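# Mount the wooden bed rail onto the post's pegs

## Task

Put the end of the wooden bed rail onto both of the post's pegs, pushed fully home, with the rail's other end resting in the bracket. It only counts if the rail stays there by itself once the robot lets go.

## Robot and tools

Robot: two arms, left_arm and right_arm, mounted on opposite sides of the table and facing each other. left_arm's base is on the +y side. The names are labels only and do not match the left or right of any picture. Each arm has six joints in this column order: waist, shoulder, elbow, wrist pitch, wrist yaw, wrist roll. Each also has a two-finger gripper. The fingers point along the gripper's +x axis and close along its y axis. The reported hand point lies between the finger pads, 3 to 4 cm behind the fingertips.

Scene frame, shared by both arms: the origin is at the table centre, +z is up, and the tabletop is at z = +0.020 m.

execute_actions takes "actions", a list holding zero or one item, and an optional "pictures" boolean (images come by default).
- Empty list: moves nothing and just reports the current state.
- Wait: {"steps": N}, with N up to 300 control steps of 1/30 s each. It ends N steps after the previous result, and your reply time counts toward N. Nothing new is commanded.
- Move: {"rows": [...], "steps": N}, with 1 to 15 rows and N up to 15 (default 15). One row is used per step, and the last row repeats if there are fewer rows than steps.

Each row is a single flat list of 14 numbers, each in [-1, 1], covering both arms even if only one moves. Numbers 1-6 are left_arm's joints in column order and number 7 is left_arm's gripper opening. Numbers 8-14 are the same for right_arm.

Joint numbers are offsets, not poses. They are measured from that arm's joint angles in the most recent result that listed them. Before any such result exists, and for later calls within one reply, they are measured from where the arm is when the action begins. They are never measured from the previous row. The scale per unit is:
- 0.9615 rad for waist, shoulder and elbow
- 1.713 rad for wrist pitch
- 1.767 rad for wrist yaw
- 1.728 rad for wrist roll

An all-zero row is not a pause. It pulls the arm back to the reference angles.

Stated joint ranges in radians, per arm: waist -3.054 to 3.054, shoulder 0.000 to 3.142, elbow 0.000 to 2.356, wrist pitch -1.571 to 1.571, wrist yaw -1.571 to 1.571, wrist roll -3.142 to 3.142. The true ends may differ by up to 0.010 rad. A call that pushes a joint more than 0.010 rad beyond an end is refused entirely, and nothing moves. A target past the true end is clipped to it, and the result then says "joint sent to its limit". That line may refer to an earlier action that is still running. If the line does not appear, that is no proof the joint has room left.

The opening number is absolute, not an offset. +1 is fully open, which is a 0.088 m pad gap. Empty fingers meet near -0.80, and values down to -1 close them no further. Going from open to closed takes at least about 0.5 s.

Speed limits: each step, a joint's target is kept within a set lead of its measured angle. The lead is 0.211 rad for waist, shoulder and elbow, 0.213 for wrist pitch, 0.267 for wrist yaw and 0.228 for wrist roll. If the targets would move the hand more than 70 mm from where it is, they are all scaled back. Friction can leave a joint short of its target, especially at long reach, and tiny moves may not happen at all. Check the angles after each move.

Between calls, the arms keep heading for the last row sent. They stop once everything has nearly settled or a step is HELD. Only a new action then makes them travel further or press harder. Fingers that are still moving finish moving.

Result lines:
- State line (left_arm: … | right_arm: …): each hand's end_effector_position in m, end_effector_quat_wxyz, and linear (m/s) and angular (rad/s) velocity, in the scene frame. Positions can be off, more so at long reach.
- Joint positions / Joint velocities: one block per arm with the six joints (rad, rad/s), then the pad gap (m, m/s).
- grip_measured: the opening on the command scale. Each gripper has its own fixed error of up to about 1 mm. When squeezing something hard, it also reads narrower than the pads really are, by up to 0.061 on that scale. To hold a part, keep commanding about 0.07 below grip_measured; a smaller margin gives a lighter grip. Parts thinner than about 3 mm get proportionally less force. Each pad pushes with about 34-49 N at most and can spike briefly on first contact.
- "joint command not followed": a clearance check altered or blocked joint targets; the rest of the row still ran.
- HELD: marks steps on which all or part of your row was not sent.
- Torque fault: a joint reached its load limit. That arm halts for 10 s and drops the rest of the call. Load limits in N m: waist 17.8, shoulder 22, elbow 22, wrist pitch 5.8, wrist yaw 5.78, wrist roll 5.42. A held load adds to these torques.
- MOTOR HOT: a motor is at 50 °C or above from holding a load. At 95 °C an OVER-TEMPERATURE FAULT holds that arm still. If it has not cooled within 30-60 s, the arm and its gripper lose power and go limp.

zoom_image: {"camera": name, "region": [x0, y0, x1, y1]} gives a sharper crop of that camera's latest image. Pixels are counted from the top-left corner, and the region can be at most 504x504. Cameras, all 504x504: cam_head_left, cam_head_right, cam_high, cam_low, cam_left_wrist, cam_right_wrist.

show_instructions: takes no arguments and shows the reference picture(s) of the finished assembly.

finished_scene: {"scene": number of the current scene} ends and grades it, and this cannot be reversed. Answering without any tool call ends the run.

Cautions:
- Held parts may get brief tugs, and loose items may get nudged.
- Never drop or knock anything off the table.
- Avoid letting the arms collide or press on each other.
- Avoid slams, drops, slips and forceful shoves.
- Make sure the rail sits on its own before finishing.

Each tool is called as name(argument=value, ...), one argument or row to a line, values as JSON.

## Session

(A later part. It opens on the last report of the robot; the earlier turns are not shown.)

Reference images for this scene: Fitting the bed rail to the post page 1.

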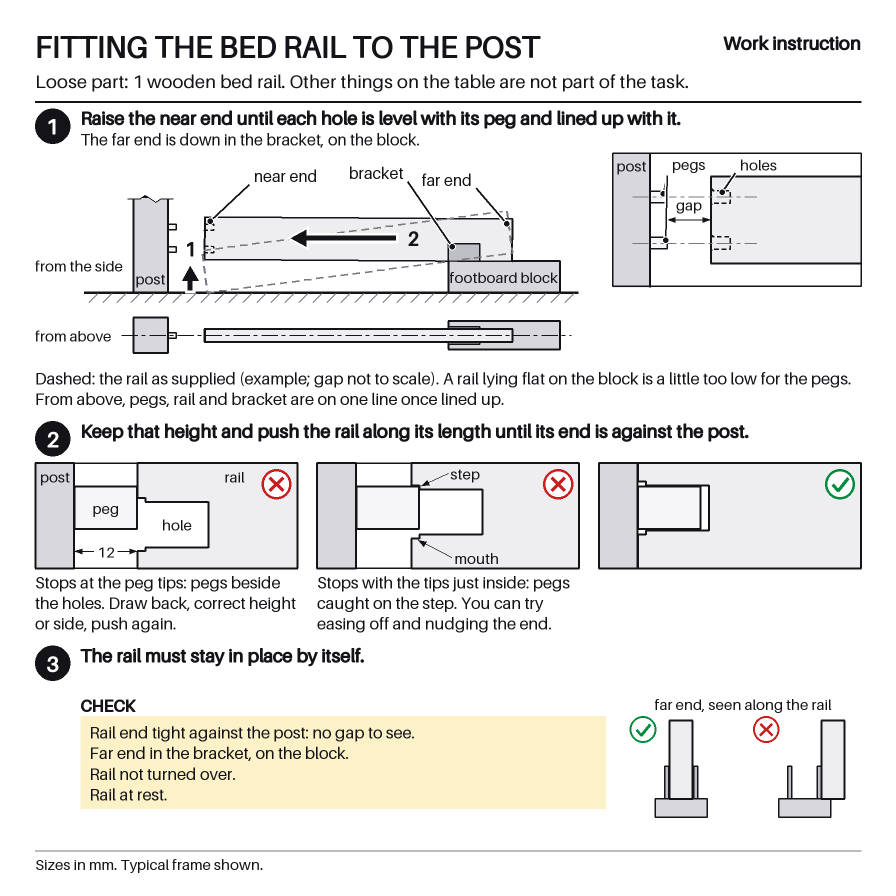

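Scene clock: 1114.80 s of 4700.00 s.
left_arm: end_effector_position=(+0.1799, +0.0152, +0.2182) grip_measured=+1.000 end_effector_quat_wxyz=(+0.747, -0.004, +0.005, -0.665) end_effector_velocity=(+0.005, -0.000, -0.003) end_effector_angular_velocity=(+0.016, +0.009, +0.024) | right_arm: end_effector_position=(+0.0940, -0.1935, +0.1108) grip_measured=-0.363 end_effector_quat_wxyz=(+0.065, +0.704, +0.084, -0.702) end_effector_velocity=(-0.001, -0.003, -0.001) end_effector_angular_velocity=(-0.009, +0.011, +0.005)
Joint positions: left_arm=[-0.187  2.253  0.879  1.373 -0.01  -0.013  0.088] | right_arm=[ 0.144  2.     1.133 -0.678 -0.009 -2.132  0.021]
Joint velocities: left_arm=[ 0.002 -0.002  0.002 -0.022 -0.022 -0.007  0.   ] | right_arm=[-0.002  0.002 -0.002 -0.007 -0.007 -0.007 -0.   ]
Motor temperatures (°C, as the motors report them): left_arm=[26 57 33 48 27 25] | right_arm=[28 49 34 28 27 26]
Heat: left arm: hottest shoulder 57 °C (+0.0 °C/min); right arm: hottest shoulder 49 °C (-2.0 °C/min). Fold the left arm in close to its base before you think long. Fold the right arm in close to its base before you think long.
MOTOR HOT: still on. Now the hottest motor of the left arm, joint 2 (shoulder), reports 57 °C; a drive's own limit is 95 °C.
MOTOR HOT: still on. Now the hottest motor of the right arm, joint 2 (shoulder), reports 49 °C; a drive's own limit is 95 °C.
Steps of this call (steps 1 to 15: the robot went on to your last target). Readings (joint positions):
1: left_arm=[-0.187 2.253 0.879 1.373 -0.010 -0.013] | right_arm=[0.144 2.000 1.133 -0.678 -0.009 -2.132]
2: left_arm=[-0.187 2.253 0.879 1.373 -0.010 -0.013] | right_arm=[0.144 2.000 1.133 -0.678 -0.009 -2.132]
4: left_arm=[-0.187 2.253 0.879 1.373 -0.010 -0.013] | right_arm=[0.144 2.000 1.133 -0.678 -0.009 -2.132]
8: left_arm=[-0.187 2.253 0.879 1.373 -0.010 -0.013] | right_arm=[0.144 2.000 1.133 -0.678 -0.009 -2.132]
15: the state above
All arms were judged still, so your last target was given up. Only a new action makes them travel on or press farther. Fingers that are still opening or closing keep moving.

Lower shoulder by 0.009, close, sweep up.

execute_actions(
  actions=[
    {"rows":[[0,0,0,0,0,0,1,0,0.022,0,0,0,0,-0.36]],"steps":12},
  ],
  pictures=false,
)

execute_actions(
  actions=[
    {"rows":[[0,0,0,0,0,0,1,0,0,0,0,0,0,-0.9]],"steps":12},
  ],
  pictures=false,
)

execute_actions(
  actions=[
    {"rows":[[0,0,0,0,0,0,1,-0.055,-0.02,0,0,0.04,0,-0.9],[0,0,0,0,0,0,1,-0.055,-0.02,0,0,0.04,0,-0.9],[0,0,0,0,0,0,1,-0.01,-0.021,0,0,0.003,0,-0.9],[0,0,0,0,0,0,1,-0.01,-0.021,0,0,0.003,0,-0.9],[0,0,0,0,0,0,1,-0.055,-0.022,0,0,0.04,0,-0.9],[0,0,0,0,0,0,1,-0.055,-0.022,0,0,0.04,0,-0.9],[0,0,0,0,0,0,1,-0.01,-0.023,0,0,0.003,0,-0.9],[0,0,0,0,0,0,1,-0.01,-0.023,0,0,0.003,0,-0.9],[0,0,0,0,0,0,1,-0.055,-0.024,0,0,0.04,0,-0.9],[0,0,0,0,0,0,1,-0.055,-0.024,0,0,0.04,0,-0.9],[0,0,0,0,0,0,1,-0.01,-0.025,0,0,0.003,0,-0.9],[0,0,0,0,0,0,1,-0.01,-0.025,0,0,0.003,0,-0.9],[0,0,0,0,0,0,1,-0.055,-0.026,0,0,0.04,0,-0.9],[0,0,0,0,0,0,1,-0.055,-0.026,0,0,0.04,0,-0.9],[0,0,0,0,0,0,1,-0.01,-0.026,0,0,0.003,0,-0.9]],"steps":15},
  ],
  pictures=false,
)

execute_actions(
  actions=[
    {"rows":[[0,0,0,0,0,0,1,-0.055,-0.02,0,0,0.04,0,-0.9],[0,0,0,0,0,0,1,-0.055,-0.02,0,0,0.04,0,-0.9],[0,0,0,0,0,0,1,-0.01,-0.021,0,0,0.003,0,-0.9],[0,0,0,0,0,0,1,-0.01,-0.021,0,0,0.003,0,-0.9],[0,0,0,0,0,0,1,-0.055,-0.022,0,0,0.04,0,-0.9],[0,0,0,0,0,0,1,-0.055,-0.022,0,0,0.04,0,-0.9],[0,0,0,0,0,0,1,-0.01,-0.023,0,0,0.003,0,-0.9],[0,0,0,0,0,0,1,-0.01,-0.023,0,0,0.003,0,-0.9],[0,0,0,0,0,0,1,-0.055,-0.024,0,0,0.04,0,-0.9],[0,0,0,0,0,0,1,-0.055,-0.024,0,0,0.04,0,-0.9],[0,0,0,0,0,0,1,-0.01,-0.025,0,0,0.003,0,-0.9],[0,0,0,0,0,0,1,-0.01,-0.025,0,0,0.003,0,-0.9],[0,0,0,0,0,0,1,-0.055,-0.026,0,0,0.04,0,-0.9],[0,0,0,0,0,0,1,-0.055,-0.026,0,0,0.04,0,-0.9],[0,0,0,0,0,0,1,-0.01,-0.026,0,0,0.003,0,-0.9]],"steps":15},
  ],
  pictures=false,
)

execute_actions(
  actions=[
    {"rows":[[0,0,0,0,0,0,1,-0.055,0.013,0,0,0.04,0,-0.9],[0,0,0,0,0,0,1,-0.055,0.013,0,0,0.04,0,-0.9],[0,0,0,0,0,0,1,-0.01,0.014,0,0,0.003,0,-0.9],[0,0,0,0,0,0,1,-0.01,0.014,0,0,0.003,0,-0.9],[0,0,0,0,0,0,1,-0.055,0.015,0,0,0.04,0,-0.9],[0,0,0,0,0,0,1,-0.055,0.015,0,0,0.04,0,-0.9],[0,0,0,0,0,0,1,-0.01,0.016,0,0,0.003,0,-0.9],[0,0,0,0,0,0,1,-0.01,0.016,0,0,0.003,0,-0.9],[0,0,0,0,0,0,1,-0.055,0.017,0,0,0.04,0,-0.9],[0,0,0,0,0,0,1,-0.055,0.017,0,0,0.04,0,-0.9],[0,0,0,0,0,0,1,-0.01,0.018,0,0,0.003,0,-0.9],[0,0,0,0,0,0,1,-0.01,0.018,0,0,0.003,0,-0.9],[0,0,0,0,0,0,1,-0.055,0.019,0,0,0.04,0,-0.9],[0,0,0,0,0,0,1,-0.055,0.019,0,0,0.04,0,-0.9],[0,0,0,0,0,0,1,-0.01,0.019,0,0,0.003,0,-0.9]],"steps":15},
  ],
  pictures=false,
)

execute_actions(
  actions=[
    {"rows":[[0,0,0,0,0,0,1,-0.055,0.013,0,0,0.04,0,-0.9],[0,0,0,0,0,0,1,-0.055,0.013,0,0,0.04,0,-0.9],[0,0,0,0,0,0,1,-0.01,0.014,0,0,0.003,0,-0.9],[0,0,0,0,0,0,1,-0.01,0.014,0,0,0.003,0,-0.9],[0,0,0,0,0,0,1,-0.055,0.015,0,0,0.04,0,-0.9],[0,0,0,0,0,0,1,-0.055,0.015,0,0,0.04,0,-0.9],[0,0,0,0,0,0,1,-0.01,0.016,0,0,0.003,0,-0.9],[0,0,0,0,0,0,1,-0.01,0.016,0,0,0.003,0,-0.9],[0,0,0,0,0,0,1,-0.055,0.017,0,0,0.04,0,-0.9],[0,0,0,0,0,0,1,-0.055,0.017,0,0,0.04,0,-0.9],[0,0,0,0,0,0,1,-0.01,0.018,0,0,0.003,0,-0.9],[0,0,0,0,0,0,1,-0.01,0.018,0,0,0.003,0,-0.9],[0,0,0,0,0,0,1,-0.055,0.019,0,0,0.04,0,-0.9],[0,0,0,0,0,0,1,-0.055,0.019,0,0,0.04,0,-0.9],[0,0,0,0,0,0,1,-0.01,0.019,0,0,0.003,0,-0.9]],"steps":15},
  ],
  pictures=false,
)

Scene clock: 1137.37 s of 4700.00 s.
left_arm: end_effector_position=(+0.1799, +0.0152, +0.2182) grip_measured=+1.000 end_effector_quat_wxyz=(+0.747, -0.004, +0.005, -0.665) end_effector_velocity=(-0.000, +0.000, +0.002) end_effector_angular_velocity=(-0.008, +0.006, +0.005) | right_arm: end_effector_position=(+0.0938, -0.1943, +0.1088) grip_measured=-0.363 end_effector_quat_wxyz=(+0.067, +0.703, +0.082, -0.703) end_effector_velocity=(+0.001, -0.000, -0.001) end_effector_angular_velocity=(+0.005, +0.006, -0.015)
Joint positions: left_arm=[-0.187  2.253  0.879  1.373 -0.01  -0.013  0.088] | right_arm=[ 0.144  2.006  1.133 -0.678 -0.009 -2.132  0.021]
Joint velocities: left_arm=[-0.002 -0.002 -0.002  0.007 -0.007 -0.007  0.   ] | right_arm=[-0.007  0.002 -0.002  0.007 -0.007  0.007 -0.   ]
Motor temperatures (°C, as the motors report them): left_arm=[26 57 33 48 27 25] | right_arm=[27 52 33 28 27 26]
Heat: left arm: hottest shoulder 57 °C (+0.0 °C/min); right arm: hottest shoulder 52 °C (+1.0 °C/min). Fold the left arm in close to its base before you think long. Fold the right arm in close to its base before you think long.
MOTOR HOT: still on. Now the hottest motor of the left arm, joint 2 (shoulder), reports 57 °C; a drive's own limit is 95 °C.
MOTOR HOT: still on. Now the hottest motor of the right arm, joint 2 (shoulder), reports 52 °C; a drive's own limit is 95 °C.
Steps of this call (steps 1 to 90: nothing new was sent; then 19.17 s passed at rest; steps 91 to 102: all 12 steps of this action). Readings (joint positions):
91: left_arm=[-0.187 2.253 0.879 1.373 -0.010 -0.013] | right_arm=[0.144 2.000 1.133 -0.678 -0.009 -2.132]
92: left_arm=[-0.187 2.253 0.879 1.373 -0.010 -0.013] | right_arm=[0.144 2.000 1.133 -0.678 -0.009 -2.132]
94: left_arm=[-0.187 2.253 0.879 1.373 -0.010 -0.013] | right_arm=[0.144 2.001 1.133 -0.678 -0.009 -2.132]
98: left_arm=[-0.187 2.253 0.879 1.373 -0.010 -0.013] | right_arm=[0.144 2.005 1.133 -0.678 -0.009 -2.132]
102: the state above

Scene clock: 1137.77 s of 4700.00 s.
left_arm: end_effector_position=(+0.1799, +0.0152, +0.2182) grip_measured=+1.000 end_effector_quat_wxyz=(+0.747, -0.004, +0.005, -0.665) end_effector_velocity=(+0.002, +0.001, -0.001) end_effector_angular_velocity=(+0.006, +0.008, +0.010) | right_arm: end_effector_position=(+0.0936, -0.1945, +0.1088) grip_measured=-0.464 end_effector_quat_wxyz=(+0.068, +0.703, +0.082, -0.703) end_effector_velocity=(-0.004, -0.004, +0.000) end_effector_angular_velocity=(-0.018, +0.014, +0.010)
Joint positions: left_arm=[-0.187  2.253  0.879  1.373 -0.01  -0.013  0.088] | right_arm=[ 0.144  2.006  1.133 -0.68  -0.008 -2.132  0.016]
Joint velocities: left_arm=[ 0.002 -0.002 -0.002 -0.007 -0.007 -0.007  0.   ] | right_arm=[ 0.002 -0.002 -0.002 -0.022 -0.007 -0.007  0.   ]
Motor temperatures (°C, as the motors report them): left_arm=[26 57 33 48 27 25] | right_arm=[27 52 33 28 27 26]
Heat: left arm: hottest shoulder 57 °C (+0.0 °C/min); right arm: hottest shoulder 52 °C (+1.0 °C/min). Fold the left arm in close to its base before you think long. Fold the right arm in close to its base before you think long.
MOTOR HOT: still on. Now the hottest motor of the left arm, joint 2 (shoulder), reports 57 °C; a drive's own limit is 95 °C.
MOTOR HOT: still on. Now the hottest motor of the right arm, joint 2 (shoulder), reports 52 °C; a drive's own limit is 95 °C.
Steps of this call (steps 1 to 12: all 12 steps of this action). Readings (joint positions):
1: left_arm=[-0.187 2.253 0.879 1.373 -0.010 -0.013] | right_arm=[0.144 2.006 1.133 -0.680 -0.008 -2.132]
2: left_arm=[-0.187 2.253 0.879 1.373 -0.010 -0.013] | right_arm=[0.144 2.006 1.133 -0.680 -0.008 -2.132]
4: left_arm=[-0.187 2.253 0.879 1.373 -0.010 -0.013] | right_arm=[0.144 2.006 1.133 -0.679 -0.008 -2.132]
8: left_arm=[-0.187 2.253 0.879 1.373 -0.010 -0.013] | right_arm=[0.144 2.006 1.133 -0.680 -0.008 -2.132]
12: the state above

Scene clock: 1138.27 s of 4700.00 s.
left_arm: end_effector_position=(+0.1799, +0.0152, +0.2182) grip_measured=+1.000 end_effector_quat_wxyz=(+0.747, -0.004, +0.005, -0.665) end_effector_velocity=(+0.000, +0.001, -0.004) end_effector_angular_velocity=(+0.021, +0.010, -0.005) | right_arm: end_effector_position=(+0.0941, -0.1942, +0.1095) grip_measured=-0.464 end_effector_quat_wxyz=(+0.067, +0.704, +0.082, -0.703) end_effector_velocity=(-0.005, +0.001, -0.001) end_effector_angular_velocity=(-0.015, -0.049, +0.043)
Joint positions: left_arm=[-0.187  2.253  0.879  1.373 -0.01  -0.013  0.088] | right_arm=[ 0.143  2.004  1.133 -0.679 -0.008 -2.132  0.016]
Joint velocities: left_arm=[ 0.002 -0.002 -0.002 -0.022  0.007 -0.007  0.   ] | right_arm=[ 0.037 -0.002 -0.007  0.007  0.051 -0.007 -0.   ]
Motor temperatures (°C, as the motors report them): left_arm=[26 57 33 48 27 25] | right_arm=[27 52 33 28 27 26]
Heat: left arm: hottest shoulder 57 °C (+0.0 °C/min); right arm: hottest shoulder 52 °C (+1.0 °C/min). Fold the left arm in close to its base before you think long. Fold the right arm in close to its base before you think long.
MOTOR HOT: still on. Now the hottest motor of the left arm, joint 2 (shoulder), reports 57 °C; a drive's own limit is 95 °C.
MOTOR HOT: still on. Now the hottest motor of the right arm, joint 2 (shoulder), reports 52 °C; a drive's own limit is 95 °C.
Steps of this call (steps 1 to 15: all 15 steps of this action). Readings (joint positions):
1: left_arm=[-0.187 2.253 0.879 1.373 -0.010 -0.013] | right_arm=[0.141 2.006 1.133 -0.680 -0.009 -2.132]
2: left_arm=[-0.187 2.253 0.879 1.373 -0.010 -0.013] | right_arm=[0.140 2.005 1.133 -0.680 -0.011 -2.132]
4: left_arm=[-0.187 2.253 0.879 1.373 -0.010 -0.013] | right_arm=[0.143 2.005 1.133 -0.680 -0.010 -2.132]
8: left_arm=[-0.187 2.253 0.879 1.373 -0.010 -0.013] | right_arm=[0.143 2.004 1.133 -0.679 -0.008 -2.132]
15: the state above

Scene clock: 1138.77 s of 4700.00 s.
left_arm: end_effector_position=(+0.1799, +0.0152, +0.2182) grip_measured=+1.000 end_effector_quat_wxyz=(+0.747, -0.004, +0.005, -0.665) end_effector_velocity=(-0.002, +0.000, -0.001) end_effector_angular_velocity=(+0.006, +0.008, -0.010) | right_arm: end_effector_position=(+0.0942, -0.1941, +0.1098) grip_measured=-0.464 end_effector_quat_wxyz=(+0.066, +0.704, +0.083, -0.703) end_effector_velocity=(-0.004, -0.001, +0.000) end_effector_angular_velocity=(-0.024, -0.046, +0.038)
Joint positions: left_arm=[-0.187  2.253  0.879  1.373 -0.01  -0.013  0.088] | right_arm=[ 0.143  2.003  1.133 -0.679 -0.009 -2.132  0.016]
Joint velocities: left_arm=[-0.002 -0.002 -0.002 -0.007  0.007 -0.007  0.   ] | right_arm=[ 0.032 -0.002 -0.002 -0.007  0.051 -0.007 -0.   ]
Motor temperatures (°C, as the motors report them): left_arm=[26 57 33 48 27 25] | right_arm=[27 52 33 28 27 26]
Heat: left arm: hottest shoulder 57 °C (+0.0 °C/min); right arm: hottest shoulder 52 °C (+1.0 °C/min). Fold the left arm in close to its base before you think long. Fold the right arm in close to its base before you think long.
MOTOR HOT: still on. Now the hottest motor of the left arm, joint 2 (shoulder), reports 57 °C; a drive's own limit is 95 °C.
MOTOR HOT: still on. Now the hottest motor of the right arm, joint 2 (shoulder), reports 52 °C; a drive's own limit is 95 °C.
Steps of this call (steps 1 to 15: all 15 steps of this action). Readings (joint positions):
1: left_arm=[-0.187 2.253 0.879 1.373 -0.010 -0.013] | right_arm=[0.142 2.004 1.133 -0.679 -0.007 -2.132]
2: left_arm=[-0.187 2.253 0.879 1.373 -0.010 -0.013] | right_arm=[0.142 2.004 1.133 -0.679 -0.008 -2.132]
4: left_arm=[-0.187 2.253 0.879 1.373 -0.010 -0.013] | right_arm=[0.143 2.004 1.133 -0.679 -0.008 -2.132]
8: left_arm=[-0.187 2.253 0.879 1.373 -0.010 -0.013] | right_arm=[0.143 2.004 1.133 -0.679 -0.008 -2.132]
15: the state above

Scene clock: 1139.27 s of 4700.00 s.
left_arm: end_effector_position=(+0.1799, +0.0152, +0.2182) grip_measured=+1.000 end_effector_quat_wxyz=(+0.747, -0.004, +0.005, -0.665) end_effector_velocity=(-0.000, -0.001, -0.003) end_effector_angular_velocity=(+0.018, -0.005, +0.005) | right_arm: end_effector_position=(+0.0942, -0.1945, +0.1091) grip_measured=-0.464 end_effector_quat_wxyz=(+0.067, +0.703, +0.082, -0.703) end_effector_velocity=(-0.006, -0.001, -0.001) end_effector_angular_velocity=(-0.024, -0.031, +0.053)
Joint positions: left_arm=[-0.187  2.253  0.879  1.373 -0.01  -0.013  0.088] | right_arm=[ 0.142  2.005  1.133 -0.679 -0.009 -2.132  0.016]
Joint velocities: left_arm=[-0.002 -0.002  0.002 -0.022 -0.007  0.007  0.   ] | right_arm=[ 0.032  0.002 -0.002 -0.007  0.037 -0.022 -0.   ]
Motor temperatures (°C, as the motors report them): left_arm=[26 57 33 48 27 25] | right_arm=[27 52 33 28 27 26]
Heat: left arm: hottest shoulder 57 °C (+0.0 °C/min); right arm: hottest shoulder 52 °C (+1.0 °C/min). Fold the left arm in close to its base before you think long. Fold the right arm in close to its base before you think long.
MOTOR HOT: still on. Now the hottest motor of the left arm, joint 2 (shoulder), reports 57 °C; a drive's own limit is 95 °C.
MOTOR HOT: still on. Now the hottest motor of the right arm, joint 2 (shoulder), reports 52 °C; a drive's own limit is 95 °C.
Steps of this call (steps 1 to 15: all 15 steps of this action). Readings (joint positions):
1: left_arm=[-0.187 2.253 0.879 1.373 -0.010 -0.013] | right_arm=[0.142 2.003 1.133 -0.679 -0.008 -2.132]
2: left_arm=[-0.187 2.253 0.879 1.373 -0.010 -0.013] | right_arm=[0.141 2.003 1.133 -0.679 -0.008 -2.132]
4: left_arm=[-0.187 2.253 0.879 1.373 -0.010 -0.013] | right_arm=[0.143 2.003 1.133 -0.679 -0.008 -2.132]
8: left_arm=[-0.187 2.253 0.879 1.373 -0.010 -0.013] | right_arm=[0.143 2.004 1.133 -0.679 -0.008 -2.132]
15: the state above

Scene clock: 1139.77 s of 4700.00 s.
left_arm: end_effector_position=(+0.1799, +0.0152, +0.2182) grip_measured=+1.000 end_effector_quat_wxyz=(+0.747, -0.004, +0.005, -0.665) end_effector_velocity=(-0.000, +0.000, +0.002) end_effector_angular_velocity=(-0.010, +0.021, +0.005) | right_arm: end_effector_position=(+0.0941, -0.1946, +0.1089) grip_measured=-0.464 end_effector_quat_wxyz=(+0.067, +0.703, +0.081, -0.703) end_effector_velocity=(-0.004, +0.004, +0.001) end_effector_angular_velocity=(-0.001, -0.039, +0.038)
Joint positions: left_arm=[-0.187  2.253  0.879  1.373 -0.01  -0.013  0.088] | right_arm=[ 0.142  2.006  1.133 -0.68  -0.009 -2.132  0.016]
Joint velocities: left_arm=[-0.002 -0.002 -0.002  0.007 -0.007 -0.022  0.   ] | right_arm=[ 0.032 -0.002  0.002  0.007  0.037 -0.007  0.   ]
Motor temperatures (°C, as the motors report them): left_arm=[26 57 33 48 27 25] | right_arm=[27 52 33 28 27 26]
Heat: left arm: hottest shoulder 57 °C (+0.0 °C/min); right arm: hottest shoulder 52 °C (+1.0 °C/min). Fold the left arm in close to its base before you think long. Fold the right arm in close to its base before you think long.
MOTOR HOT: still on. Now the hottest motor of the left arm, joint 2 (shoulder), reports 57 °C; a drive's own limit is 95 °C.
MOTOR HOT: still on. Now the hottest motor of the right arm, joint 2 (shoulder), reports 52 °C; a drive's own limit is 95 °C.
Steps of this call (steps 1 to 15: all 15 steps of this action). Readings (joint positions):
1: left_arm=[-0.187 2.253 0.879 1.373 -0.010 -0.013] | right_arm=[0.141 2.005 1.133 -0.679 -0.008 -2.132]
2: left_arm=[-0.187 2.253 0.879 1.373 -0.010 -0.013] | right_arm=[0.141 2.005 1.133 -0.679 -0.008 -2.132]
4: left_arm=[-0.187 2.253 0.879 1.373 -0.010 -0.013] | right_arm=[0.143 2.005 1.133 -0.679 -0.008 -2.132]
8: left_arm=[-0.187 2.253 0.879 1.373 -0.010 -0.013] | right_arm=[0.143 2.005 1.133 -0.679 -0.009 -2.132]
15: the state above

execute_actions(
  actions=[
    {"rows":[[0,0,0,0,0,0,1,0,0,0,0,0,0,0.2]],"steps":10},
  ],
  pictures=false,
)

execute_actions(
  actions=[
    {"rows":[[0,0,0,0,0,0,1,0,-0.2,0,-0.11,0,0,0.2]],"steps":15},
  ],
  pictures=false,
)

execute_actions(
  actions=[
    {"rows":[[0,0,0,0,0,0,1,0.85,0.28,0.43,-0.08,0,0,-1]],"steps":15},
  ],
  pictures=false,
)

execute_actions(
  actions=[
    {"steps":45},
  ],
)

Scene clock: 1146.93 s of 4700.00 s.
left_arm: end_effector_position=(+0.1799, +0.0152, +0.2182) grip_measured=+1.000 end_effector_quat_wxyz=(+0.747, -0.004, +0.005, -0.665) end_effector_velocity=(-0.001, +0.001, -0.004) end_effector_angular_velocity=(+0.011, +0.009, +0.015) | right_arm: end_effector_position=(+0.0940, -0.1946, +0.1089) grip_measured=+0.168 end_effector_quat_wxyz=(+0.067, +0.703, +0.081, -0.703) end_effector_velocity=(-0.001, -0.002, +0.000) end_effector_angular_velocity=(-0.004, +0.009, +0.005)
Joint positions: left_arm=[-0.187  2.253  0.879  1.373 -0.01  -0.013  0.088] | right_arm=[ 0.142  2.006  1.133 -0.68  -0.01  -2.132  0.047]
Joint velocities: left_arm=[-0.007  0.002 -0.002 -0.007 -0.022 -0.007  0.   ] | right_arm=[-0.002 -0.002 -0.002 -0.007 -0.007 -0.007  0.017]
Motor temperatures (°C, as the motors report them): left_arm=[26 57 33 48 27 25] | right_arm=[27 50 33 28 27 26]
Heat: left arm: hottest shoulder 57 °C (+0.0 °C/min); right arm: hottest shoulder 50 °C (-1.0 °C/min). Fold the left arm in close to its base before you think long. Fold the right arm in close to its base before you think long.
MOTOR HOT: still on. Now the hottest motor of the left arm, joint 2 (shoulder), reports 57 °C; a drive's own limit is 95 °C.
MOTOR HOT: still on. Now the hottest motor of the right arm, joint 2 (shoulder), reports 50 °C; a drive's own limit is 95 °C.
Steps of this call (steps 1 to 15: the robot went on to your last target; steps 16 to 90: nothing new was sent; then 3.83 s passed at rest; steps 91 to 100: all 10 steps of this action). Readings (joint positions):
91: left_arm=[-0.187 2.253 0.879 1.373 -0.010 -0.013] | right_arm=[0.143 2.006 1.133 -0.680 -0.010 -2.132]
92: left_arm=[-0.187 2.253 0.879 1.373 -0.010 -0.013] | right_arm=[0.142 2.006 1.133 -0.680 -0.010 -2.132]
94: left_arm=[-0.187 2.253 0.879 1.373 -0.010 -0.013] | right_arm=[0.142 2.006 1.133 -0.680 -0.010 -2.132]
98: left_arm=[-0.187 2.253 0.879 1.373 -0.010 -0.013] | right_arm=[0.142 2.006 1.133 -0.680 -0.010 -2.132]
100: the state above

Scene clock: 1147.43 s of 4700.00 s.
left_arm: end_effector_position=(+0.1799, +0.0152, +0.2182) grip_measured=+1.000 end_effector_quat_wxyz=(+0.747, -0.004, +0.005, -0.665) end_effector_velocity=(-0.000, +0.000, -0.004) end_effector_angular_velocity=(+0.021, +0.010, +0.005) | right_arm: end_effector_position=(+0.0858, -0.2142, +0.1668) grip_measured=+0.197 end_effector_quat_wxyz=(+0.065, +0.702, +0.084, -0.704) end_effector_velocity=(-0.003, -0.006, +0.003) end_effector_angular_velocity=(-0.023, +0.016, +0.005)
Joint positions: left_arm=[-0.187  2.253  0.879  1.373 -0.01  -0.013  0.088] | right_arm=[ 0.144  1.817  1.134 -0.865 -0.013 -2.132  0.049]
Joint velocities: left_arm=[-0.002 -0.002 -0.002 -0.022 -0.007 -0.007  0.   ] | right_arm=[-0.002 -0.007  0.002 -0.037 -0.007 -0.007 -0.   ]
Motor temperatures (°C, as the motors report them): left_arm=[26 57 33 48 27 25] | right_arm=[27 50 33 28 27 26]
Heat: left arm: hottest shoulder 57 °C (+0.0 °C/min); right arm: hottest shoulder 50 °C (-1.0 °C/min). Fold the left arm in close to its base before you think long. Fold the right arm in close to its base before you think long.
MOTOR HOT: still on. Now the hottest motor of the left arm, joint 2 (shoulder), reports 57 °C; a drive's own limit is 95 °C.
MOTOR HOT: still on. Now the hottest motor of the right arm, joint 2 (shoulder), reports 50 °C; a drive's own limit is 95 °C.
Steps of this call (steps 1 to 15: all 15 steps of this action). Readings (joint positions):
1: left_arm=[-0.187 2.253 0.879 1.373 -0.010 -0.013] | right_arm=[0.142 1.981 1.133 -0.715 -0.010 -2.132]
2: left_arm=[-0.187 2.253 0.879 1.373 -0.010 -0.013] | right_arm=[0.142 1.951 1.130 -0.776 -0.011 -2.132]
4: left_arm=[-0.187 2.253 0.879 1.373 -0.010 -0.013] | right_arm=[0.144 1.882 1.129 -0.820 -0.014 -2.132]
8: left_arm=[-0.187 2.253 0.879 1.373 -0.010 -0.013] | right_arm=[0.144 1.817 1.134 -0.853 -0.014 -2.132]
15: the state above

Scene clock: 1147.93 s of 4700.00 s.
left_arm: end_effector_position=(+0.1799, +0.0152, +0.2182) grip_measured=+1.000 end_effector_quat_wxyz=(+0.747, -0.004, +0.005, -0.665) end_effector_velocity=(+0.002, +0.001, -0.001) end_effector_angular_velocity=(+0.005, +0.023, +0.010) | right_arm: end_effector_position=(-0.1649, -0.1431, +0.1802) grip_measured=-0.787 end_effector_quat_wxyz=(+0.299, +0.630, +0.334, -0.634) end_effector_velocity=(-0.553, -0.219, -0.016) end_effector_angular_velocity=(-0.111, +0.011, +1.502)
Joint positions: left_arm=[-0.187  2.253  0.879  1.373 -0.01  -0.013  0.088] | right_arm=[ 0.86   2.062  1.534 -0.994 -0.011 -2.132  0.   ]
Joint velocities: left_arm=[ 0.002 -0.002 -0.002 -0.007 -0.007 -0.022  0.   ] | right_arm=[ 1.477  0.085  0.066 -0.081 -0.051 -0.022 -0.   ]
Motor temperatures (°C, as the motors report them): left_arm=[26 57 33 48 27 25] | right_arm=[27 50 33 28 27 26]
Heat: left arm: hottest shoulder 57 °C (+0.0 °C/min); right arm: hottest shoulder 50 °C (-1.0 °C/min). Fold the left arm in close to its base before you think long. Fold the right arm in close to its base before you think long.
MOTOR HOT: still on. Now the hottest motor of the left arm, joint 2 (shoulder), reports 57 °C; a drive's own limit is 95 °C.
MOTOR HOT: still on. Now the hottest motor of the right arm, joint 2 (shoulder), reports 50 °C; a drive's own limit is 95 °C.
Steps of this call (steps 1 to 15: all 15 steps of this action). Readings (joint positions):
1: left_arm=[-0.187 2.253 0.879 1.373 -0.010 -0.013] | right_arm=[0.162 1.852 1.172 -0.920 -0.001 -2.132]
2: left_arm=[-0.187 2.253 0.879 1.373 -0.010 -0.013] | right_arm=[0.202 1.894 1.223 -0.939 -0.001 -2.132]
4: left_arm=[-0.187 2.253 0.879 1.373 -0.010 -0.013] | right_arm=[0.299 1.981 1.326 -0.950 -0.005 -2.132]
8: left_arm=[-0.187 2.253 0.879 1.373 -0.010 -0.013] | right_arm=[0.497 2.051 1.465 -0.979 -0.006 -2.132]
15: the state above

Scene clock: 1149.43 s of 4700.00 s.
left_arm: end_effector_position=(+0.1799, +0.0152, +0.2182) grip_measured=+1.000 end_effector_quat_wxyz=(+0.747, -0.004, +0.005, -0.665) end_effector_velocity=(-0.000, +0.000, -0.004) end_effector_angular_velocity=(+0.021, +0.010, +0.005) | right_arm: end_effector_position=(-0.2014, -0.1609, +0.1772) grip_measured=-0.787 end_effector_quat_wxyz=(+0.335, +0.610, +0.361, -0.621) end_effector_velocity=(+0.000, -0.002, +0.002) end_effector_angular_velocity=(-0.012, +0.018, +0.001)
Joint positions: left_arm=[-0.187  2.253  0.879  1.373 -0.01  -0.013  0.088] | right_arm=[ 0.96   2.07   1.535 -1.    -0.016 -2.132  0.   ]
Joint velocities: left_arm=[-0.002 -0.002 -0.002 -0.022 -0.007 -0.007  0.   ] | right_arm=[-0.007 -0.007 -0.002 -0.007 -0.022 -0.007  0.   ]
Motor temperatures (°C, as the motors report them): left_arm=[26 57 33 48 27 25] | right_arm=[27 50 33 28 27 26]
Heat: left arm: hottest shoulder 57 °C (+0.0 °C/min); right arm: hottest shoulder 50 °C (-1.0 °C/min). Fold the left arm in close to its base before you think long. Fold the right arm in close to its base before you think long.
MOTOR HOT: still on. Now the hottest motor of the left arm, joint 2 (shoulder), reports 57 °C; a drive's own limit is 95 °C.
MOTOR HOT: still on. Now the hottest motor of the right arm, joint 2 (shoulder), reports 50 °C; a drive's own limit is 95 °C.
Steps of this call (steps 1 to 30: the robot went on to your last target; steps 31 to 45: nothing new was sent). Readings (joint positions):
1: left_arm=[-0.187 2.253 0.879 1.373 -0.010 -0.013] | right_arm=[0.904 2.065 1.535 -0.995 -0.014 -2.132]
2: left_arm=[-0.187 2.253 0.879 1.373 -0.010 -0.013] | right_arm=[0.938 2.067 1.535 -0.997 -0.017 -2.132]
4: left_arm=[-0.187 2.253 0.879 1.373 -0.010 -0.013] | right_arm=[0.972 2.070 1.535 -1.000 -0.017 -2.132]
8: left_arm=[-0.187 2.253 0.879 1.373 -0.010 -0.013] | right_arm=[0.966 2.070 1.535 -1.000 -0.017 -2.132]
45: the state above
All arms were judged still, so your last target was given up. Only a new action makes them travel on or press farther. Fingers that are still opening or closing keep moving.

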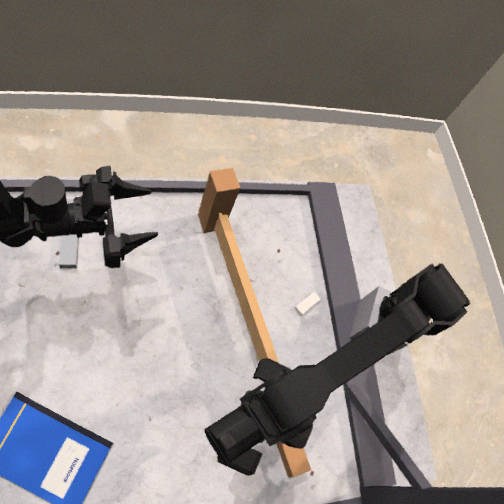

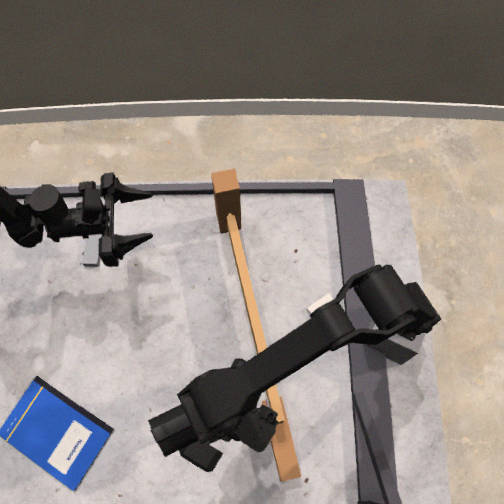

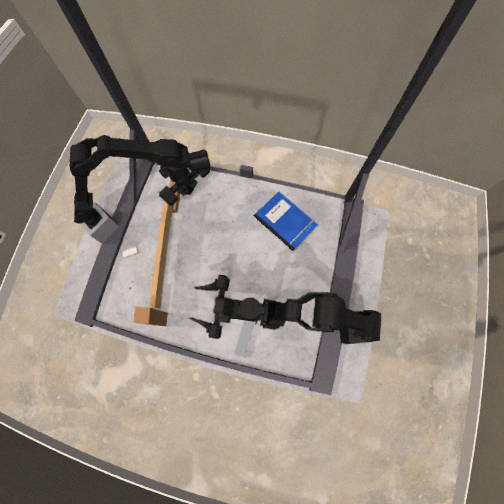

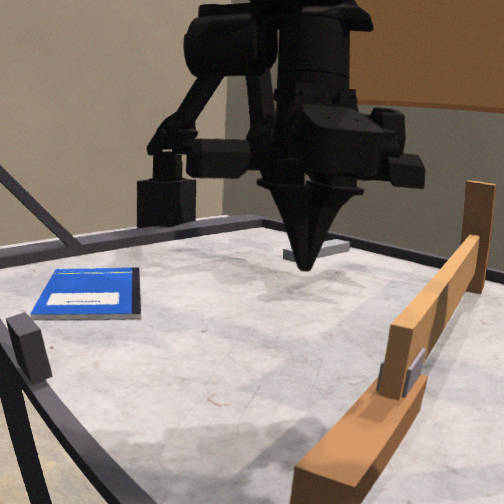

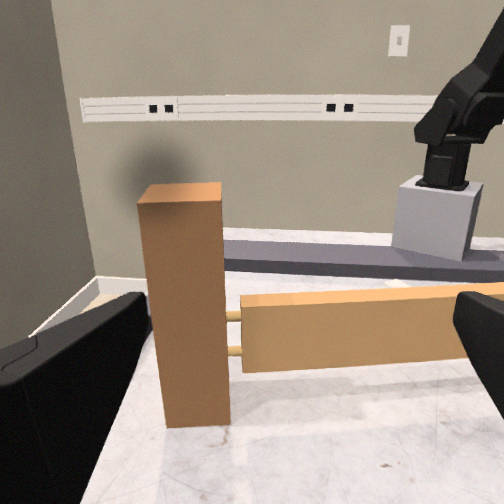

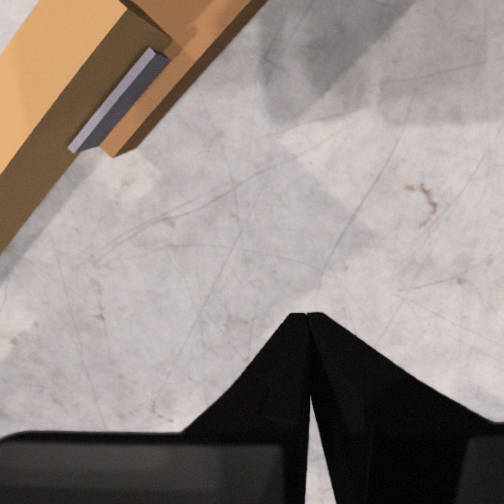

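execute_actions(
  actions=[
    {"rows":[[0,0,0,0,0,0,1,0.18,-0.09,-0.135,0.026,0,0,-1]],"steps":15},
  ],
  pictures=false,
)

execute_actions(
  actions=[
    {"steps":20},
  ],
)

Scene clock: 1156.07 s of 4700.00 s.
left_arm: end_effector_position=(+0.1799, +0.0152, +0.2182) grip_measured=+1.000 end_effector_quat_wxyz=(+0.747, -0.004, +0.005, -0.665) end_effector_velocity=(-0.000, +0.000, -0.001) end_effector_angular_velocity=(+0.008, -0.007, +0.005) | right_arm: end_effector_position=(-0.2471, -0.2147, +0.1743) grip_measured=-0.787 end_effector_quat_wxyz=(+0.389, +0.576, +0.411, -0.590) end_effector_velocity=(+0.003, -0.004, -0.002) end_effector_angular_velocity=(-0.018, -0.004, -0.010)
Joint positions: left_arm=[-0.187  2.253  0.879  1.373 -0.01  -0.013  0.088] | right_arm=[ 1.134  2.     1.419 -0.958 -0.019 -2.132  0.   ]
Joint velocities: left_arm=[-0.002 -0.002 -0.002 -0.007 -0.007  0.007  0.   ] | right_arm=[-0.002 -0.002 -0.012 -0.007 -0.007  0.007  0.   ]
Motor temperatures (°C, as the motors report them): left_arm=[26 58 33 48 27 25] | right_arm=[27 50 33 28 27 26]
Heat: left arm: hottest shoulder 58 °C (+1.0 °C/min); right arm: hottest shoulder 50 °C (+0.0 °C/min). Fold the left arm in close to its base before you think long. Fold the right arm in close to its base before you think long.
MOTOR HOT: still on. Now the hottest motor of the left arm, joint 2 (shoulder), reports 58 °C; a drive's own limit is 95 °C.
MOTOR HOT: still on. Now the hottest motor of the right arm, joint 2 (shoulder), reports 50 °C; a drive's own limit is 95 °C.
Steps of this call (steps 1 to 90: nothing new was sent; then 3.13 s passed at rest; steps 91 to 105: all 15 steps of this action). Readings (joint positions):
91: left_arm=[-0.187 2.253 0.879 1.373 -0.010 -0.013] | right_arm=[0.974 2.058 1.511 -0.976 -0.006 -2.132]
92: left_arm=[-0.187 2.253 0.879 1.373 -0.010 -0.013] | right_arm=[1.004 2.042 1.484 -0.973 -0.005 -2.132]
94: left_arm=[-0.187 2.253 0.879 1.373 -0.010 -0.013] | right_arm=[1.082 2.020 1.447 -0.972 -0.014 -2.132]
98: left_arm=[-0.187 2.253 0.879 1.373 -0.010 -0.013] | right_arm=[1.147 2.006 1.424 -0.961 -0.019 -2.132]
105: the state above

Scene clock: 1156.73 s of 4700.00 s.
left_arm: end_effector_position=(+0.1799, +0.0152, +0.2182) grip_measured=+1.000 end_effector_quat_wxyz=(+0.747, -0.004, +0.005, -0.665) end_effector_velocity=(-0.003, +0.000, -0.004) end_effector_angular_velocity=(+0.021, +0.010, +0.000) | right_arm: end_effector_position=(-0.2470, -0.2148, +0.1742) grip_measured=-0.787 end_effector_quat_wxyz=(+0.389, +0.576, +0.410, -0.590) end_effector_velocity=(+0.001, -0.002, +0.002) end_effector_angular_velocity=(-0.006, +0.004, +0.005)
Joint positions: left_arm=[-0.187  2.253  0.879  1.373 -0.01  -0.013  0.088] | right_arm=[ 1.134  2.     1.418 -0.958 -0.019 -2.132  0.   ]
Joint velocities: left_arm=[-0.007 -0.002 -0.002 -0.022 -0.007 -0.007  0.   ] | right_arm=[-0.002 -0.007 -0.002 -0.007 -0.007 -0.007 -0.   ]
Motor temperatures (°C, as the motors report them): left_arm=[26 58 33 48 27 25] | right_arm=[27 50 33 28 27 26]
Heat: left arm: hottest shoulder 58 °C (+1.0 °C/min); right arm: hottest shoulder 50 °C (+0.0 °C/min). Fold the left arm in close to its base before you think long. Fold the right arm in close to its base before you think long.
MOTOR HOT: still on. Now the hottest motor of the left arm, joint 2 (shoulder), reports 58 °C; a drive's own limit is 95 °C.
MOTOR HOT: still on. Now the hottest motor of the right arm, joint 2 (shoulder), reports 50 °C; a drive's own limit is 95 °C.
Steps of this call (steps 1 to 15: the robot went on to your last target; steps 16 to 20: nothing new was sent). Readings (joint positions):
1: left_arm=[-0.187 2.253 0.879 1.373 -0.010 -0.013] | right_arm=[1.134 2.000 1.418 -0.958 -0.019 -2.132]
2: left_arm=[-0.187 2.253 0.879 1.373 -0.010 -0.013] | right_arm=[1.134 2.000 1.418 -0.958 -0.019 -2.132]
4: left_arm=[-0.187 2.253 0.879 1.373 -0.010 -0.013] | right_arm=[1.134 2.000 1.418 -0.958 -0.019 -2.132]
8: left_arm=[-0.187 2.253 0.879 1.373 -0.010 -0.013] | right_arm=[1.134 2.000 1.418 -0.958 -0.019 -2.132]
20: the state above
All arms were judged still, so your last target was given up. Only a new action makes them travel on or press farther. Fingers that are still opening or closing keep moving.

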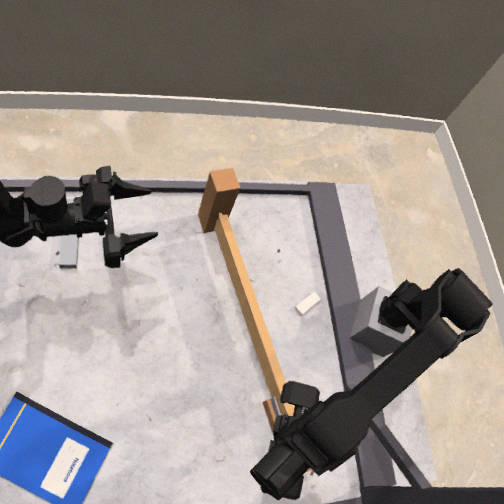

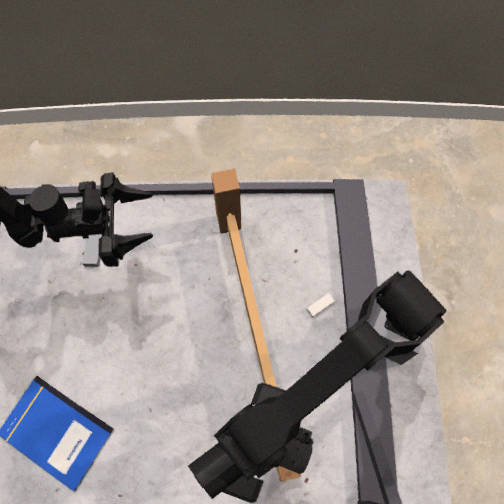

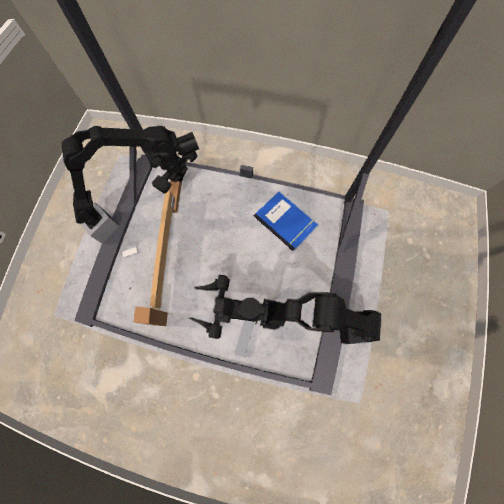

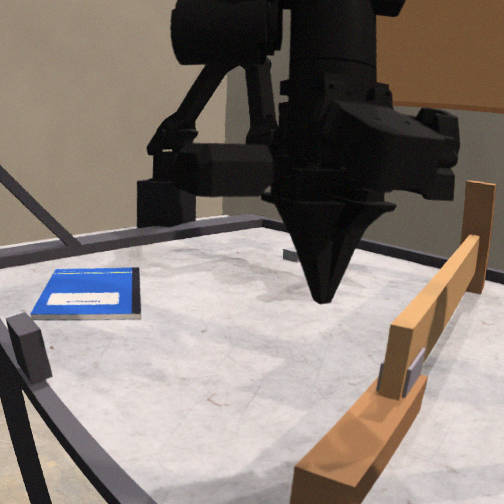

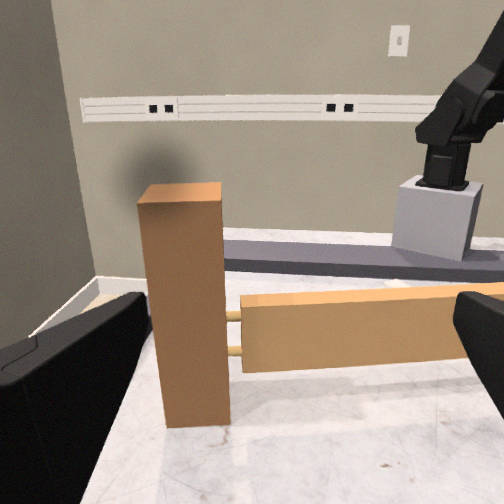

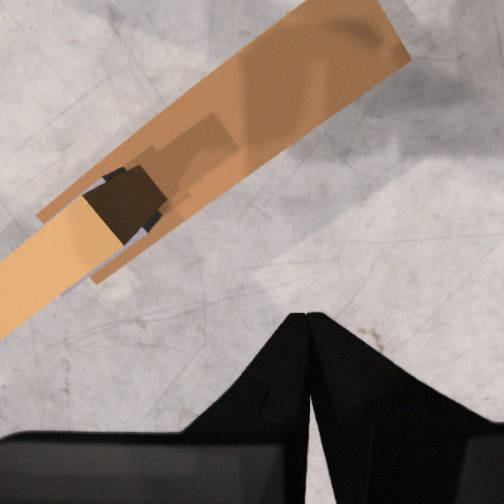

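execute_actions(
  actions=[
    {"rows":[[0,0,0,0,0,0,1,0,0,-0.22,0.12,0,0,-1]],"steps":15},
  ],
  pictures=false,
)

execute_actions(
  actions=[
    {"steps":12},
  ],
  pictures=false,
)

Scene clock: 1164.23 s of 4700.00 s.
left_arm: end_effector_position=(+0.1799, +0.0152, +0.2182) grip_measured=+1.000 end_effector_quat_wxyz=(+0.747, -0.004, +0.005, -0.665) end_effector_velocity=(-0.005, +0.001, -0.005) end_effector_angular_velocity=(+0.016, +0.009, -0.015) | right_arm: end_effector_position=(-0.2344, -0.2318, +0.1289) grip_measured=-0.787 end_effector_quat_wxyz=(+0.388, +0.576, +0.411, -0.590) end_effector_velocity=(-0.001, +0.001, +0.002) end_effector_angular_velocity=(+0.006, +0.013, +0.005)
Joint positions: left_arm=[-0.187  2.253  0.879  1.373 -0.01  -0.013  0.088] | right_arm=[ 1.134  1.999  1.217 -0.755 -0.019 -2.132  0.   ]
Joint velocities: left_arm=[-0.007  0.002 -0.007 -0.007  0.007 -0.007  0.   ] | right_arm=[-0.002 -0.007 -0.002  0.007 -0.007 -0.007 -0.   ]
Motor temperatures (°C, as the motors report them): left_arm=[26 58 33 48 27 25] | right_arm=[27 52 33 28 27 26]
Heat: left arm: hottest shoulder 58 °C (+1.0 °C/min); right arm: hottest shoulder 52 °C (+3.0 °C/min). Fold the left arm in close to its base before you think long. Fold the right arm in close to its base before you think long.
MOTOR HOT: still on. Now the hottest motor of the left arm, joint 2 (shoulder), reports 58 °C; a drive's own limit is 95 °C.
MOTOR HOT: still on. Now the hottest motor of the right arm, joint 2 (shoulder), reports 52 °C; a drive's own limit is 95 °C.
Steps of this call (steps 1 to 90: nothing new was sent; then 4.00 s passed at rest; steps 91 to 105: all 15 steps of this action). Readings (joint positions):
91: left_arm=[-0.187 2.253 0.879 1.373 -0.010 -0.013] | right_arm=[1.134 1.993 1.372 -0.886 -0.019 -2.132]
92: left_arm=[-0.187 2.253 0.879 1.373 -0.010 -0.013] | right_arm=[1.134 1.985 1.331 -0.842 -0.019 -2.132]
94: left_arm=[-0.187 2.253 0.879 1.373 -0.010 -0.013] | right_arm=[1.134 1.989 1.267 -0.806 -0.019 -2.132]
98: left_arm=[-0.187 2.253 0.879 1.373 -0.010 -0.013] | right_arm=[1.134 1.999 1.219 -0.768 -0.019 -2.132]
105: the state above

Scene clock: 1164.63 s of 4700.00 s.
left_arm: end_effector_position=(+0.1799, +0.0152, +0.2182) grip_measured=+1.000 end_effector_quat_wxyz=(+0.747, -0.004, +0.005, -0.665) end_effector_velocity=(-0.005, -0.000, -0.004) end_effector_angular_velocity=(+0.021, +0.010, -0.015) | right_arm: end_effector_position=(-0.2345, -0.2316, +0.1289) grip_measured=-0.787 end_effector_quat_wxyz=(+0.388, +0.576, +0.412, -0.590) end_effector_velocity=(-0.000, -0.004, -0.001) end_effector_angular_velocity=(-0.023, +0.010, -0.009)
Joint positions: left_arm=[-0.187  2.253  0.879  1.373 -0.01  -0.013  0.088] | right_arm=[ 1.134  1.999  1.217 -0.754 -0.019 -2.132  0.   ]
Joint velocities: left_arm=[-0.007 -0.002 -0.002 -0.022  0.007 -0.007  0.   ] | right_arm=[-0.002  0.002 -0.002 -0.007 -0.022  0.007 -0.   ]
Motor temperatures (°C, as the motors report them): left_arm=[26 58 33 48 27 25] | right_arm=[27 52 33 28 27 26]
Heat: left arm: hottest shoulder 58 °C (+1.0 °C/min); right arm: hottest shoulder 52 °C (+3.0 °C/min). Fold the left arm in close to its base before you think long. Fold the right arm in close to its base before you think long.
MOTOR HOT: still on. Now the hottest motor of the left arm, joint 2 (shoulder), reports 58 °C; a drive's own limit is 95 °C.
MOTOR HOT: still on. Now the hottest motor of the right arm, joint 2 (shoulder), reports 52 °C; a drive's own limit is 95 °C.
Steps of this call (steps 1 to 12: the robot went on to your last target). Readings (joint positions):
1: left_arm=[-0.187 2.253 0.879 1.373 -0.010 -0.013] | right_arm=[1.134 1.999 1.217 -0.755 -0.019 -2.132]
2: left_arm=[-0.187 2.253 0.879 1.373 -0.010 -0.013] | right_arm=[1.134 1.999 1.217 -0.754 -0.019 -2.132]
4: left_arm=[-0.187 2.253 0.879 1.373 -0.010 -0.013] | right_arm=[1.134 1.999 1.217 -0.754 -0.019 -2.132]
8: left_arm=[-0.187 2.253 0.879 1.373 -0.010 -0.013] | right_arm=[1.134 1.999 1.217 -0.754 -0.019 -2.132]
12: the state above

execute_actions(
  actions=[
    {"rows":[[0,0,0,0,0,0,1,0,-0.2,-0.085,-0.07,0.008,0,0.2]],"steps":15},
  ],
  pictures=false,
)

execute_actions(
  actions=[
    {"rows":[[0,0,0,0,0,0,1,-1,0,0,0,0,0,0.2]],"steps":15},
  ],
  pictures=false,
)

execute_actions(
  actions=[
    {"steps":30},
  ],
  pictures=false,
)

Scene clock: 1173.53 s of 4700.00 s.
left_arm: end_effector_position=(+0.1799, +0.0152, +0.2182) grip_measured=+1.000 end_effector_quat_wxyz=(+0.747, -0.004, +0.005, -0.665) end_effector_velocity=(+0.002, +0.001, -0.002) end_effector_angular_velocity=(+0.014, +0.024, +0.010) | right_arm: end_effector_position=(-0.2139, -0.2579, +0.1709) grip_measured=+0.191 end_effector_quat_wxyz=(+0.389, +0.579, +0.412, -0.586) end_effector_velocity=(+0.005, -0.003, -0.001) end_effector_angular_velocity=(-0.017, -0.022, -0.010)
Joint positions: left_arm=[-0.187  2.253  0.879  1.373 -0.01  -0.013  0.088] | right_arm=[ 1.137  1.812  1.146 -0.873 -0.008 -2.132  0.048]
Joint velocities: left_arm=[ 0.002 -0.007 -0.002 -0.022 -0.007 -0.022  0.   ] | right_arm=[-0.002  0.002 -0.002 -0.022  0.007  0.007  0.003]
Motor temperatures (°C, as the motors report them): left_arm=[26 58 33 48 27 25] | right_arm=[27 51 33 28 26 26]
Heat: left arm: hottest shoulder 58 °C (+1.0 °C/min); right arm: hottest shoulder 51 °C (+2.0 °C/min). Fold the left arm in close to its base before you think long. Fold the right arm in close to its base before you think long.
MOTOR HOT: still on. Now the hottest motor of the left arm, joint 2 (shoulder), reports 58 °C; a drive's own limit is 95 °C.
MOTOR HOT: still on. Now the hottest motor of the right arm, joint 2 (shoulder), reports 51 °C; a drive's own limit is 95 °C.
Steps of this call (steps 1 to 15: the robot went on to your last target; steps 16 to 90: nothing new was sent; then 5.40 s passed at rest; steps 91 to 105: all 15 steps of this action). Readings (joint positions):
91: left_arm=[-0.187 2.253 0.879 1.373 -0.010 -0.013] | right_arm=[1.134 1.972 1.202 -0.764 -0.017 -2.132]
92: left_arm=[-0.187 2.253 0.879 1.373 -0.010 -0.013] | right_arm=[1.134 1.940 1.182 -0.812 -0.014 -2.132]
94: left_arm=[-0.187 2.253 0.879 1.373 -0.010 -0.013] | right_arm=[1.139 1.871 1.164 -0.838 -0.017 -2.132]
98: left_arm=[-0.187 2.253 0.879 1.373 -0.010 -0.013] | right_arm=[1.137 1.812 1.158 -0.864 -0.009 -2.132]
105: the state above

Scene clock: 1174.03 s of 4700.00 s.
left_arm: end_effector_position=(+0.1799, +0.0152, +0.2182) grip_measured=+1.000 end_effector_quat_wxyz=(+0.747, -0.004, +0.005, -0.665) end_effector_velocity=(+0.000, +0.001, -0.004) end_effector_angular_velocity=(+0.013, -0.006, -0.005) | right_arm: end_effector_position=(+0.0549, -0.2021, +0.1709) grip_measured=+0.197 end_effector_quat_wxyz=(+0.101, +0.701, +0.124, -0.695) end_effector_velocity=(+0.443, -0.107, +0.000) end_effector_angular_velocity=(-0.009, -0.066, -1.389)
Joint positions: left_arm=[-0.187  2.253  0.879  1.373 -0.01  -0.013  0.088] | right_arm=[ 0.251  1.812  1.146 -0.872 -0.006 -2.132  0.049]
Joint velocities: left_arm=[ 0.002  0.002 -0.002 -0.007  0.007  0.007  0.   ] | right_arm=[-1.394 -0.002 -0.002  0.007  0.066 -0.007 -0.   ]
Motor temperatures (°C, as the motors report them): left_arm=[26 58 33 48 27 25] | right_arm=[27 51 33 28 26 26]
Heat: left arm: hottest shoulder 58 °C (+1.0 °C/min); right arm: hottest shoulder 51 °C (+2.0 °C/min). Fold the left arm in close to its base before you think long. Fold the right arm in close to its base before you think long.
MOTOR HOT: still on. Now the hottest motor of the left arm, joint 2 (shoulder), reports 58 °C; a drive's own limit is 95 °C.
MOTOR HOT: still on. Now the hottest motor of the right arm, joint 2 (shoulder), reports 51 °C; a drive's own limit is 95 °C.
Steps of this call (steps 1 to 15: all 15 steps of this action). Readings (joint positions):
1: left_arm=[-0.187 2.253 0.879 1.373 -0.010 -0.013] | right_arm=[1.115 1.812 1.146 -0.873 -0.019 -2.132]
2: left_arm=[-0.187 2.253 0.879 1.373 -0.010 -0.013] | right_arm=[1.068 1.812 1.146 -0.873 -0.020 -2.132]
4: left_arm=[-0.187 2.253 0.879 1.373 -0.010 -0.013] | right_arm=[0.943 1.812 1.146 -0.872 -0.013 -2.132]
8: left_arm=[-0.187 2.253 0.879 1.373 -0.010 -0.013] | right_arm=[0.683 1.812 1.146 -0.872 -0.011 -2.132]
15: the state above

Scene clock: 1175.03 s of 4700.00 s.
left_arm: end_effector_position=(+0.1799, +0.0152, +0.2182) grip_measured=+1.000 end_effector_quat_wxyz=(+0.747, -0.004, +0.005, -0.665) end_effector_velocity=(-0.003, -0.001, -0.003) end_effector_angular_velocity=(+0.016, +0.009, +0.000) | right_arm: end_effector_position=(+0.0780, -0.2086, +0.1709) grip_measured=+0.197 end_effector_quat_wxyz=(+0.075, +0.705, +0.098, -0.698) end_effector_velocity=(-0.001, -0.001, +0.001) end_effector_angular_velocity=(-0.000, +0.007, +0.005)
Joint positions: left_arm=[-0.187  2.253  0.879  1.373 -0.01  -0.013  0.088] | right_arm=[ 0.177  1.812  1.146 -0.872 -0.005 -2.132  0.049]
Joint velocities: left_arm=[-0.007 -0.002  0.002 -0.022 -0.007 -0.007  0.   ] | right_arm=[-0.002 -0.002  0.002 -0.007 -0.007 -0.007 -0.   ]
Motor temperatures (°C, as the motors report them): left_arm=[26 58 33 48 27 25] | right_arm=[27 51 33 28 26 26]
Heat: left arm: hottest shoulder 58 °C (+1.0 °C/min); right arm: hottest shoulder 51 °C (+2.0 °C/min). Fold the left arm in close to its base before you think long. Fold the right arm in close to its base before you think long.
MOTOR HOT: still on. Now the hottest motor of the left arm, joint 2 (shoulder), reports 58 °C; a drive's own limit is 95 °C.
MOTOR HOT: still on. Now the hottest motor of the right arm, joint 2 (shoulder), reports 51 °C; a drive's own limit is 95 °C.
Steps of this call (steps 1 to 30: the robot went on to your last target). Readings (joint positions):
1: left_arm=[-0.187 2.253 0.879 1.373 -0.010 -0.013] | right_arm=[0.213 1.812 1.146 -0.872 -0.004 -2.132]
2: left_arm=[-0.187 2.253 0.879 1.373 -0.010 -0.013] | right_arm=[0.190 1.812 1.146 -0.872 -0.004 -2.132]
4: left_arm=[-0.187 2.253 0.879 1.373 -0.010 -0.013] | right_arm=[0.176 1.812 1.146 -0.872 -0.004 -2.132]
8: left_arm=[-0.187 2.253 0.879 1.373 -0.010 -0.013] | right_arm=[0.177 1.812 1.146 -0.872 -0.005 -2.132]
30: the state above
All arms were judged still, so your last target was given up. Only a new action makes them travel on or press farther. Fingers that are still opening or closing keep moving.


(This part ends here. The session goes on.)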